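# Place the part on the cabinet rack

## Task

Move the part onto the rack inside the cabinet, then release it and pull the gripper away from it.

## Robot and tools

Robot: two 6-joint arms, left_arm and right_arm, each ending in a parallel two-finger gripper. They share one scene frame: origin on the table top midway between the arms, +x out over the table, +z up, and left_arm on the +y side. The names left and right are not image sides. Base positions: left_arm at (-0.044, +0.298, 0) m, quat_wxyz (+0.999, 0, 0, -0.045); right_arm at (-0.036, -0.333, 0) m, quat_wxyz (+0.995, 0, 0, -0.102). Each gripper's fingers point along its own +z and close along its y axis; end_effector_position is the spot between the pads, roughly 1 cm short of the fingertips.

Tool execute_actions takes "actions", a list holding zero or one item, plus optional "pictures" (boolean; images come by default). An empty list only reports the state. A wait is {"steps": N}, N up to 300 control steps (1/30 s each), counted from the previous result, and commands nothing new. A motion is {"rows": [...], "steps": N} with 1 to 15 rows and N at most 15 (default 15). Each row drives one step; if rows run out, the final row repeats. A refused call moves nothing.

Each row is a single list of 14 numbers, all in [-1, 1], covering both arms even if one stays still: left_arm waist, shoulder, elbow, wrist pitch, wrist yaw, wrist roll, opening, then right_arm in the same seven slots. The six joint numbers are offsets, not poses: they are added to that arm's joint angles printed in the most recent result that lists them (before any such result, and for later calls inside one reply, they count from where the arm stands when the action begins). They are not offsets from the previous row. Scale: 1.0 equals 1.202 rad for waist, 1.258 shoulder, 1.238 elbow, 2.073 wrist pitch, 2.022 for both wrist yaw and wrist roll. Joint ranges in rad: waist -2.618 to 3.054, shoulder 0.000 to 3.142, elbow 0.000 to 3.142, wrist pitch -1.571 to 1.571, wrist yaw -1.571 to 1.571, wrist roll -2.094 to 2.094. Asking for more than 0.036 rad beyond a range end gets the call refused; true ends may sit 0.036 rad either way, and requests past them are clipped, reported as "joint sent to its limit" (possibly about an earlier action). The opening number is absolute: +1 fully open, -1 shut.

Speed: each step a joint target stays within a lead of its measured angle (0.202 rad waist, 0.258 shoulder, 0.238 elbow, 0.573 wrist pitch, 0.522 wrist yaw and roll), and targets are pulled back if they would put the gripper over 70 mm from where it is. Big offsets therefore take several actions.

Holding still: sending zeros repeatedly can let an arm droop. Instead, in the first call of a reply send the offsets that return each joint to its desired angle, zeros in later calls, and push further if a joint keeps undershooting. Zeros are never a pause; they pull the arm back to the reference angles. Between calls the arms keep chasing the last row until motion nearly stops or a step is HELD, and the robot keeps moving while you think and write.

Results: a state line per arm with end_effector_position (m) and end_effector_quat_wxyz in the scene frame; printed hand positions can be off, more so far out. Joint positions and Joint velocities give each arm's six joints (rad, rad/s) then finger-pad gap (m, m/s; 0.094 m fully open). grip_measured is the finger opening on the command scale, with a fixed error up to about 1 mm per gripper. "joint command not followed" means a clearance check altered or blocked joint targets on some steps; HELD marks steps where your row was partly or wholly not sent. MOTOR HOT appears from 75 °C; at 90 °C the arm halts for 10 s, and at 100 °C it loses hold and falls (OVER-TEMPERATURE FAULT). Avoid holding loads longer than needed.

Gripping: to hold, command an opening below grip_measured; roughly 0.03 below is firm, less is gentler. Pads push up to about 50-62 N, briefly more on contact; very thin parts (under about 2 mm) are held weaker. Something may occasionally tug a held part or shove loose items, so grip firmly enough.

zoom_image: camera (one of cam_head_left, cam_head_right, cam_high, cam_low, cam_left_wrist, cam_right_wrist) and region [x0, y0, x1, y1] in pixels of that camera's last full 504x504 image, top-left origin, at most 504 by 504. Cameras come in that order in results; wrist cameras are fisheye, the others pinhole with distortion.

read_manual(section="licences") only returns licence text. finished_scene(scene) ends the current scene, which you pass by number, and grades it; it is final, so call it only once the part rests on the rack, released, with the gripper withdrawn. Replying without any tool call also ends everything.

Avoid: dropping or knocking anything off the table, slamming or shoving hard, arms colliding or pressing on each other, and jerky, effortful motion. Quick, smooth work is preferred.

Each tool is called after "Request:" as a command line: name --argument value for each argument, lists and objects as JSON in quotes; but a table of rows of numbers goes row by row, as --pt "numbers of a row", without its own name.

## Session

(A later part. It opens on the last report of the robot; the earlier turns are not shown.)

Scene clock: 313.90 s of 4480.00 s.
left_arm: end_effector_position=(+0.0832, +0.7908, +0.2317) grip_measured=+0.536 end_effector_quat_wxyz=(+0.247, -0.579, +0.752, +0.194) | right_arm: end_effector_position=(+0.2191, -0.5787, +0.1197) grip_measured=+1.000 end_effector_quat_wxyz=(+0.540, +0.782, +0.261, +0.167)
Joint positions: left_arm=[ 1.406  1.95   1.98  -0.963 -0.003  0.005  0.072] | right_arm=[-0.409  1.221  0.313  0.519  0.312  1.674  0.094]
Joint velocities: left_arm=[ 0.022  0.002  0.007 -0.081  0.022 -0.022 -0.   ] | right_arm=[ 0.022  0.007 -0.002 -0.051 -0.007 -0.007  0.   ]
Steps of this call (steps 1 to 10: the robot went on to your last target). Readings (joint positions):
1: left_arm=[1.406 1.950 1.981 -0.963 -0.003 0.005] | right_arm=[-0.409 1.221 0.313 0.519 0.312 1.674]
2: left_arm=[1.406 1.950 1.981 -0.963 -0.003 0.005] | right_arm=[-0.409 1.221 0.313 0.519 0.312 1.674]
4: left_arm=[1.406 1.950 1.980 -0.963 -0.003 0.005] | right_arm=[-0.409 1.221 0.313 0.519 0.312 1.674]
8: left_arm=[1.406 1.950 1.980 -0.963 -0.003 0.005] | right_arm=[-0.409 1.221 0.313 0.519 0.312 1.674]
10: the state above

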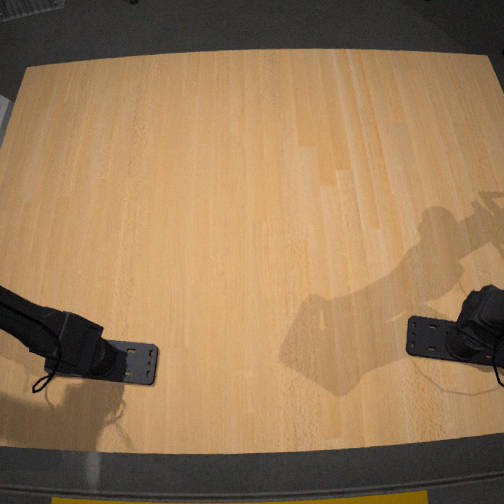

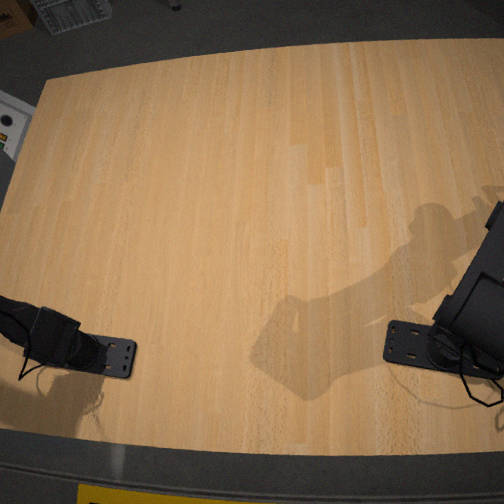

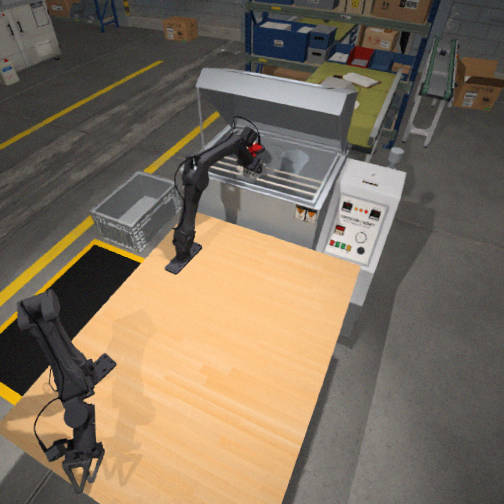

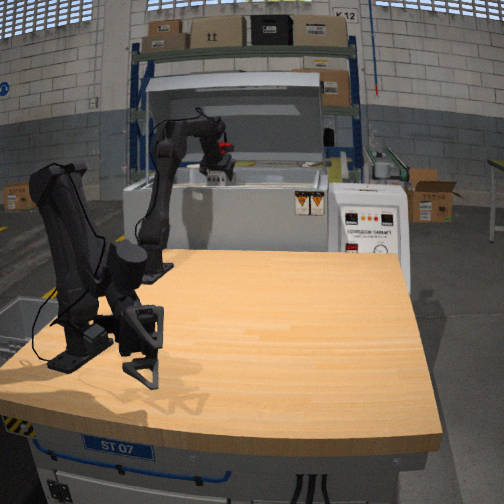

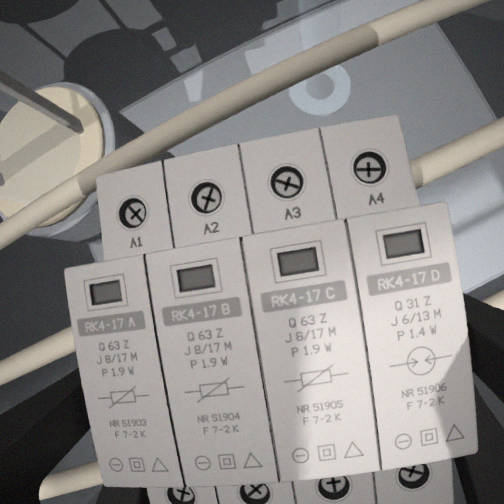

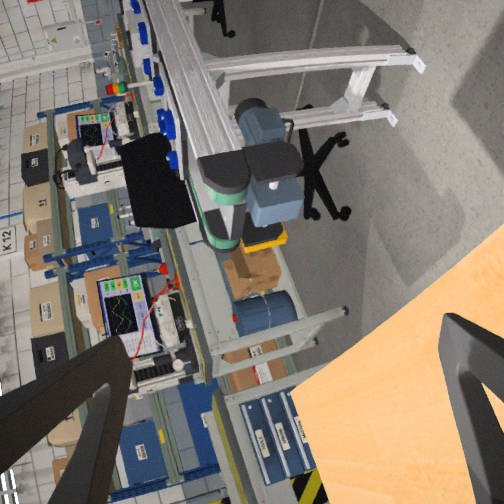

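Request:
execute_actions --actions '[{"rows": [[0,-0.025,0.002,0.025,0,0,0.5,0,0,0,0,0,0,1],[0,-0.024,0.002,0.018,0,0,0.5,0,0,0,0,0,0,1],[0,-0.023,0.002,0.011,0,0,0.5,0,0,0,0,0,0,1],[0,-0.022,0.002,0.004,0,0,0.5,0,0,0,0,0,0,1],[0,-0.021,0.002,-0.003,0,0,0.5,0,0,0,0,0,0,1],[0,-0.02,0.002,-0.008,0,0,0.5,0,0,0,0,0,0,1],[0,-0.02,0.002,-0.008,0,0,0.5,0,0,0,0,0,0,1],[0,-0.02,0.002,-0.008,0,0,0.5,0,0,0,0,0,0,1],[0,-0.02,0.002,-0.008,0,0,0.51,0,0,0,0,0,0,1],[0,-0.02,0.002,-0.008,0,0,0.52,0,0,0,0,0,0,1],[0,-0.02,0.002,-0.008,0,0,0.53,0,0,0,0,0,0,1],[0,-0.02,0.002,-0.008,0,0,0.545,0,0,0,0,0,0,1],[0,-0.02,0.002,-0.008,0,0,0.57,0,0,0,0,0,0,1],[0,-0.02,0.002,-0.008,0,0,0.62,0,0,0,0,0,0,1],[0,-0.02,0.002,-0.008,0,0,0.7,0,0,0,0,0,0,1]], "steps": 15}]' --pictures false

Request:
execute_actions --actions '[{"rows": [[0,-0.015,0.005,0,0,0,0.8,0,0,0,0,0,0,1],[0,-0.015,0.005,0,0,0,0.9,0,0,0,0,0,0,1],[0,-0.015,0.005,0,0,0,1,0,0,0,0,0,0,1]], "steps": 8}]'

Scene clock: 323.70 s of 4480.00 s.
left_arm: end_effector_position=(+0.0830, +0.7901, +0.2316) grip_measured=+0.666 end_effector_quat_wxyz=(+0.246, -0.579, +0.753, +0.193) | right_arm: end_effector_position=(+0.2191, -0.5787, +0.1197) grip_measured=+1.000 end_effector_quat_wxyz=(+0.540, +0.782, +0.261, +0.167)
Joint positions: left_arm=[ 1.406  1.949  1.98  -0.966 -0.003  0.005  0.078] | right_arm=[-0.409  1.221  0.313  0.519  0.312  1.674  0.094]
Joint velocities: left_arm=[-0.002 -0.027  0.022  0.066  0.081  0.081  0.063] | right_arm=[-0.017 -0.007  0.027 -0.007 -0.022 -0.051  0.   ]
Steps of this call (steps 1 to 15: the robot went on to your last target; steps 16 to 90: nothing new was sent; then 6.30 s passed at rest; steps 91 to 105: all 15 steps of this action). Readings (joint positions):
91: left_arm=[1.406 1.950 1.980 -0.963 -0.003 0.005] | right_arm=[-0.409 1.221 0.313 0.519 0.312 1.674]
92: left_arm=[1.406 1.950 1.980 -0.963 -0.003 0.005] | right_arm=[-0.409 1.221 0.313 0.519 0.312 1.674]
94: left_arm=[1.406 1.950 1.980 -0.964 -0.003 0.005] | right_arm=[-0.409 1.221 0.313 0.519 0.312 1.674]
98: left_arm=[1.406 1.950 1.980 -0.965 -0.003 0.005] | right_arm=[-0.409 1.221 0.313 0.519 0.312 1.674]
105: the state above

Scene clock: 323.97 s of 4480.00 s.
left_arm: end_effector_position=(+0.0830, +0.7901, +0.2319) grip_measured=+1.000 end_effector_quat_wxyz=(+0.246, -0.579, +0.753, +0.193) | right_arm: end_effector_position=(+0.2191, -0.5787, +0.1197) grip_measured=+1.000 end_effector_quat_wxyz=(+0.540, +0.782, +0.261, +0.167)
Joint positions: left_arm=[ 1.406  1.948  1.98  -0.966 -0.003  0.005  0.094] | right_arm=[-0.409  1.221  0.313  0.519  0.312  1.674  0.094]
Joint velocities: left_arm=[ 0.017 -0.002 -0.007 -0.022  0.022 -0.066  0.   ] | right_arm=[ 0.012  0.022  0.022  0.022 -0.095 -0.007  0.   ]
Steps of this call (steps 1 to 8: all 8 steps of this action). Readings (joint positions):
1: left_arm=[1.406 1.949 1.980 -0.966 -0.003 0.005] | right_arm=[-0.409 1.221 0.313 0.519 0.312 1.674]
2: left_arm=[1.406 1.948 1.980 -0.966 -0.003 0.005] | right_arm=[-0.409 1.221 0.313 0.519 0.312 1.674]
4: left_arm=[1.406 1.948 1.980 -0.966 -0.003 0.005] | right_arm=[-0.409 1.221 0.313 0.519 0.312 1.674]
8: the state above

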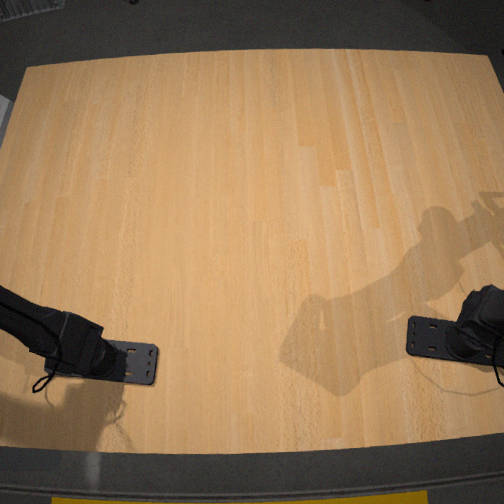

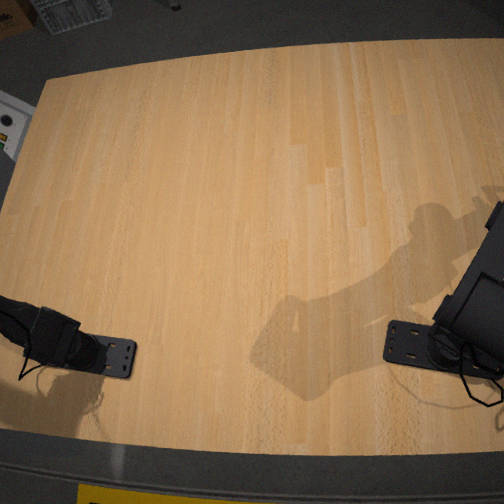

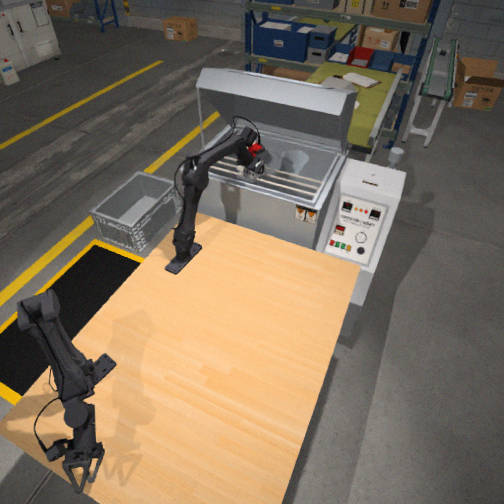

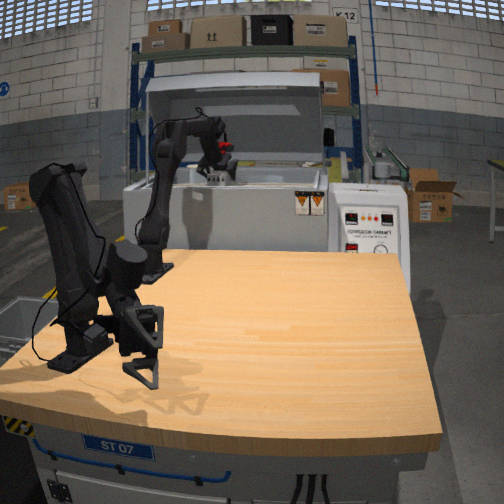

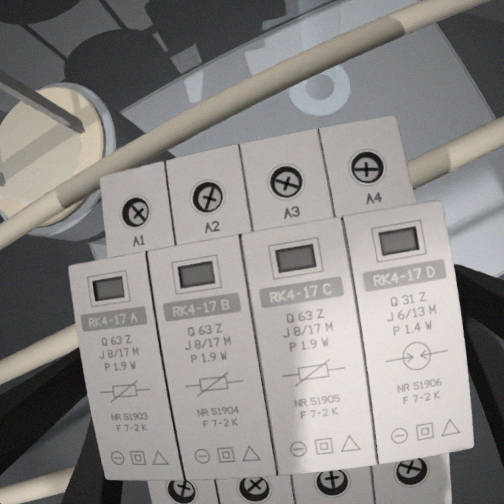

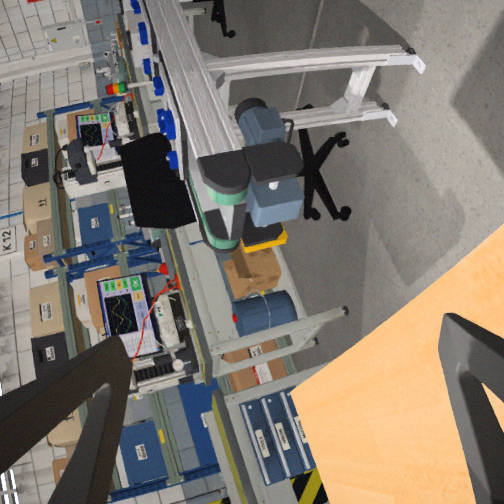

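Request:
execute_actions --actions '[{"rows": [[0,-0.02,0.005,0,0,0,1,0,0,0,0,0,0,1],[0,-0.035,0.003,-0.005,0,0,1,0,0,0,0,0,0,1],[0,-0.055,-0.002,-0.015,0,0,1,0,0,0,0,0,0,1],[0,-0.08,-0.01,-0.028,0,0,1,0,0,0,0,0,0,1],[0,-0.11,-0.022,-0.043,0,0,1,0,0,0,0,0,0,1],[0,-0.145,-0.038,-0.06,0,0,1,0,0,0,0,0,0,1],[0,-0.185,-0.056,-0.078,0,0,1,0,0,0,0,0,0,1],[0,-0.225,-0.076,-0.096,0,0,1,0,0,0,0,0,0,1],[0,-0.265,-0.097,-0.114,0,0,1,0,0,0,0,0,0,1],[0,-0.305,-0.118,-0.132,0,0,1,0,0,0,0,0,0,1],[0,-0.345,-0.139,-0.15,0,0,1,0,0,0,0,0,0,1],[0,-0.385,-0.16,-0.165,0,0,1,0,0,0,0,0,0,1],[0,-0.42,-0.18,-0.178,0,0,1,0,0,0,0,0,0,1],[0,-0.455,-0.2,-0.188,0,0,1,0,0,0,0,0,0,1],[0,-0.485,-0.22,-0.195,0,0,1,0,0,0,0,0,0,1]], "steps": 15}]' --pictures false

Request:
execute_actions --actions '[{"rows": [[-0.01,-0.1,-0.06,-0.03,0,0,1,0,0,0,0,0,0,1],[-0.03,-0.13,-0.08,-0.03,0,0,1,0,0,0,0,0,0,1],[-0.06,-0.16,-0.1,-0.03,0,0,1,0,0,0,0,0,0,1],[-0.1,-0.19,-0.125,-0.03,0,0,1,0,0,0,0,0,0,1],[-0.14,-0.22,-0.15,-0.02,0,0,1,0,0,0,0,0,0,1],[-0.185,-0.245,-0.18,-0.01,0,0,1,0,0,0,0,0,0,1],[-0.23,-0.27,-0.21,0,0,0,1,0,0,0,0,0,0,1],[-0.275,-0.29,-0.24,0.01,0,0,1,0,0,0,0,0,0,1],[-0.32,-0.31,-0.27,0.02,0,0,1,0,0,0,0,0,0,1],[-0.365,-0.325,-0.3,0.03,0,0,1,0,0,0,0,0,0,1],[-0.41,-0.34,-0.33,0.04,0,0,1,0,0,0,0,0,0,1],[-0.45,-0.35,-0.355,0.05,0,0,1,0,0,0,0,0,0,1],[-0.48,-0.36,-0.375,0.06,0,0,1,0,0,0,0,0,0,1],[-0.5,-0.365,-0.39,0.06,0,0,1,0,0,0,0,0,0,1],[-0.51,-0.37,-0.4,0.06,0,0,1,0,0,0,0,0,0,1]], "steps": 15}]' --pictures false

Request:
execute_actions --actions '[{"steps": 10}]'

Scene clock: 341.23 s of 4480.00 s.
left_arm: end_effector_position=(+0.0422, +0.6336, +0.3310) grip_measured=+1.000 end_effector_quat_wxyz=(+0.270, -0.573, +0.744, +0.211) | right_arm: end_effector_position=(+0.2191, -0.5787, +0.1197) grip_measured=+1.000 end_effector_quat_wxyz=(+0.540, +0.782, +0.261, +0.167)
Joint positions: left_arm=[ 1.406  1.41   1.767 -1.228 -0.003  0.005  0.094] | right_arm=[-0.409  1.221  0.313  0.519  0.312  1.674  0.094]
Joint velocities: left_arm=[ 0.007 -1.546 -0.603 -0.769 -0.066 -0.022  0.   ] | right_arm=[-0.002  0.007 -0.007 -0.037 -0.081  0.022  0.   ]
Steps of this call (steps 1 to 15: the robot went on to your last target; steps 16 to 90: nothing new was sent; then 13.77 s passed at rest; steps 91 to 105: all 15 steps of this action). Readings (joint positions):
91: left_arm=[1.406 1.948 1.980 -0.966 -0.003 0.005] | right_arm=[-0.409 1.221 0.313 0.519 0.312 1.674]
92: left_arm=[1.406 1.947 1.980 -0.966 -0.003 0.005] | right_arm=[-0.409 1.221 0.313 0.519 0.312 1.674]
94: left_arm=[1.406 1.931 1.975 -0.972 -0.003 0.005] | right_arm=[-0.409 1.221 0.313 0.519 0.312 1.674]
98: left_arm=[1.406 1.802 1.914 -1.038 -0.003 0.005] | right_arm=[-0.409 1.221 0.313 0.519 0.312 1.674]
105: the state above

Scene clock: 341.73 s of 4480.00 s.
left_arm: end_effector_position=(+0.1409, +0.4688, +0.2904) grip_measured=+1.000 end_effector_quat_wxyz=(+0.337, -0.336, +0.869, +0.132) | right_arm: end_effector_position=(+0.2191, -0.5787, +0.1197) grip_measured=+1.000 end_effector_quat_wxyz=(+0.540, +0.782, +0.261, +0.167)
Joint positions: left_arm=[ 0.832  0.974  1.307 -1.162 -0.     0.005  0.094] | right_arm=[-0.409  1.221  0.313  0.519  0.312  1.674  0.094]
Joint velocities: left_arm=[-0.716 -0.139 -0.618  0.198 -0.081 -0.081  0.   ] | right_arm=[-0.007 -0.007 -0.002 -0.051 -0.007  0.022  0.   ]
Steps of this call (steps 1 to 15: all 15 steps of this action). Readings (joint positions):
1: left_arm=[1.406 1.356 1.745 -1.244 -0.003 0.005] | right_arm=[-0.409 1.221 0.313 0.519 0.312 1.674]
2: left_arm=[1.401 1.308 1.723 -1.251 -0.005 0.005] | right_arm=[-0.409 1.221 0.313 0.519 0.312 1.674]
4: left_arm=[1.358 1.224 1.677 -1.256 -0.010 0.005] | right_arm=[-0.409 1.221 0.313 0.519 0.312 1.674]
8: left_arm=[1.165 1.088 1.547 -1.242 -0.008 0.005] | right_arm=[-0.409 1.221 0.313 0.519 0.312 1.674]
15: the state above

Scene clock: 342.07 s of 4480.00 s.
left_arm: end_effector_position=(+0.1494, +0.4654, +0.2877) grip_measured=+1.000 end_effector_quat_wxyz=(+0.348, -0.321, +0.871, +0.130) | right_arm: end_effector_position=(+0.2191, -0.5787, +0.1197) grip_measured=+1.000 end_effector_quat_wxyz=(+0.540, +0.782, +0.261, +0.167)
Joint positions: left_arm=[ 0.801  0.964  1.275 -1.122  0.001  0.005  0.094] | right_arm=[-0.409  1.221  0.313  0.519  0.312  1.674  0.094]
Joint velocities: left_arm=[-0.012 -0.017 -0.007  0.007  0.022 -0.022  0.   ] | right_arm=[-0.002 -0.002 -0.002  0.022  0.066  0.007  0.   ]
Steps of this call (steps 1 to 10: the robot went on to your last target). Readings (joint positions):
1: left_arm=[0.814 0.971 1.290 -1.157 0.001 0.005] | right_arm=[-0.409 1.221 0.313 0.519 0.312 1.674]
2: left_arm=[0.805 0.970 1.281 -1.154 0.001 0.005] | right_arm=[-0.409 1.221 0.313 0.519 0.312 1.674]
4: left_arm=[0.801 0.970 1.275 -1.145 0.001 0.005] | right_arm=[-0.409 1.221 0.313 0.519 0.312 1.674]
8: left_arm=[0.801 0.965 1.275 -1.126 0.001 0.005] | right_arm=[-0.409 1.221 0.313 0.519 0.312 1.674]
10: the state above

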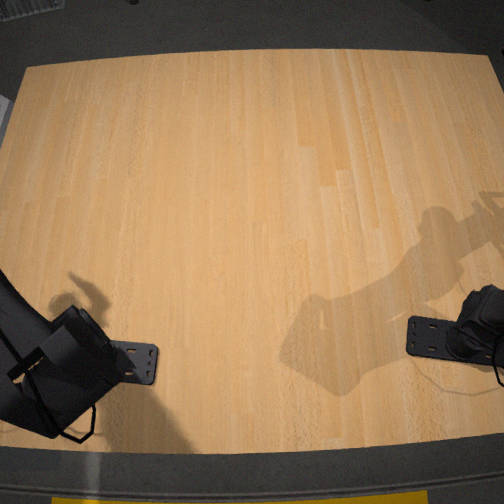

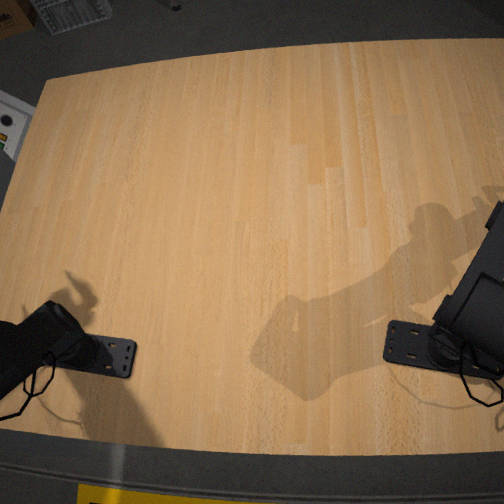

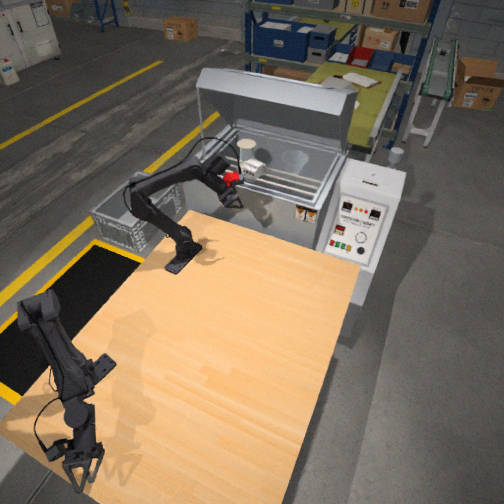

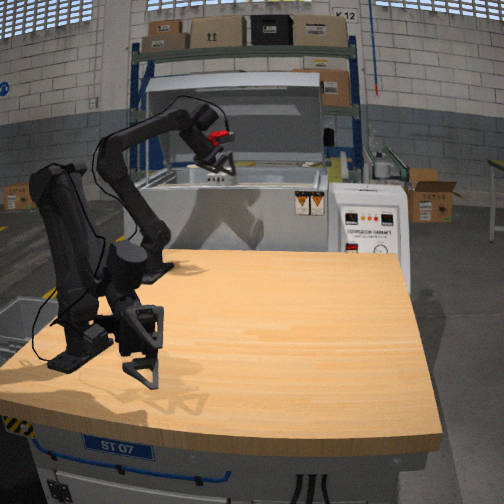

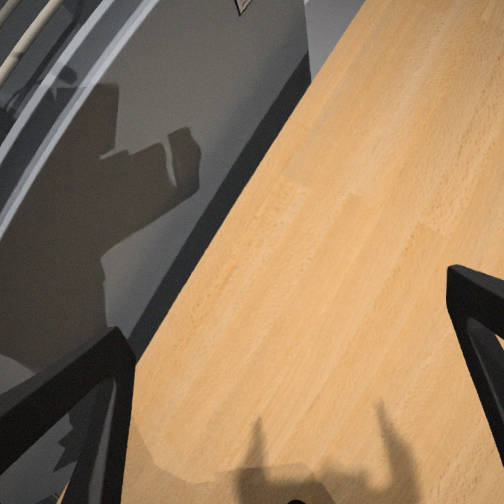

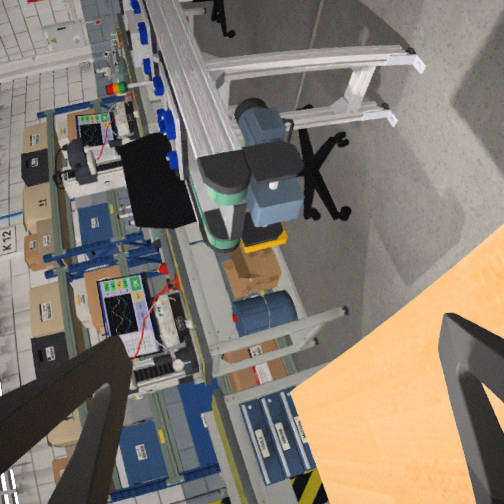

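Request:
zoom_image --camera "cam_high" --region '[210, 125, 310, 205]'

Region (210, 125, 310, 205) of cam_high's 504x504 image, scaled by 5.040, with more detail than that image has; it fills the top 403 rows of this view, and the rest is white.

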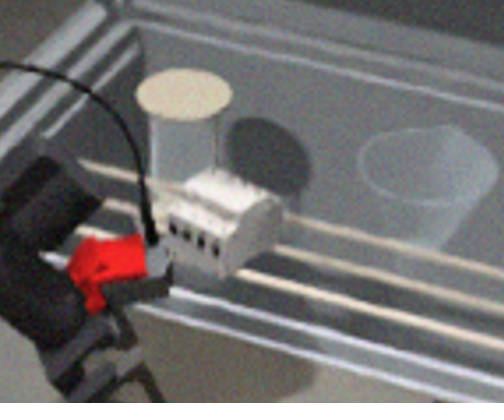

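The part is sitting on the rods, and the arm is clear of the cabinet.

Request:
finished_scene --scene 1

The scene is finished: the task was done.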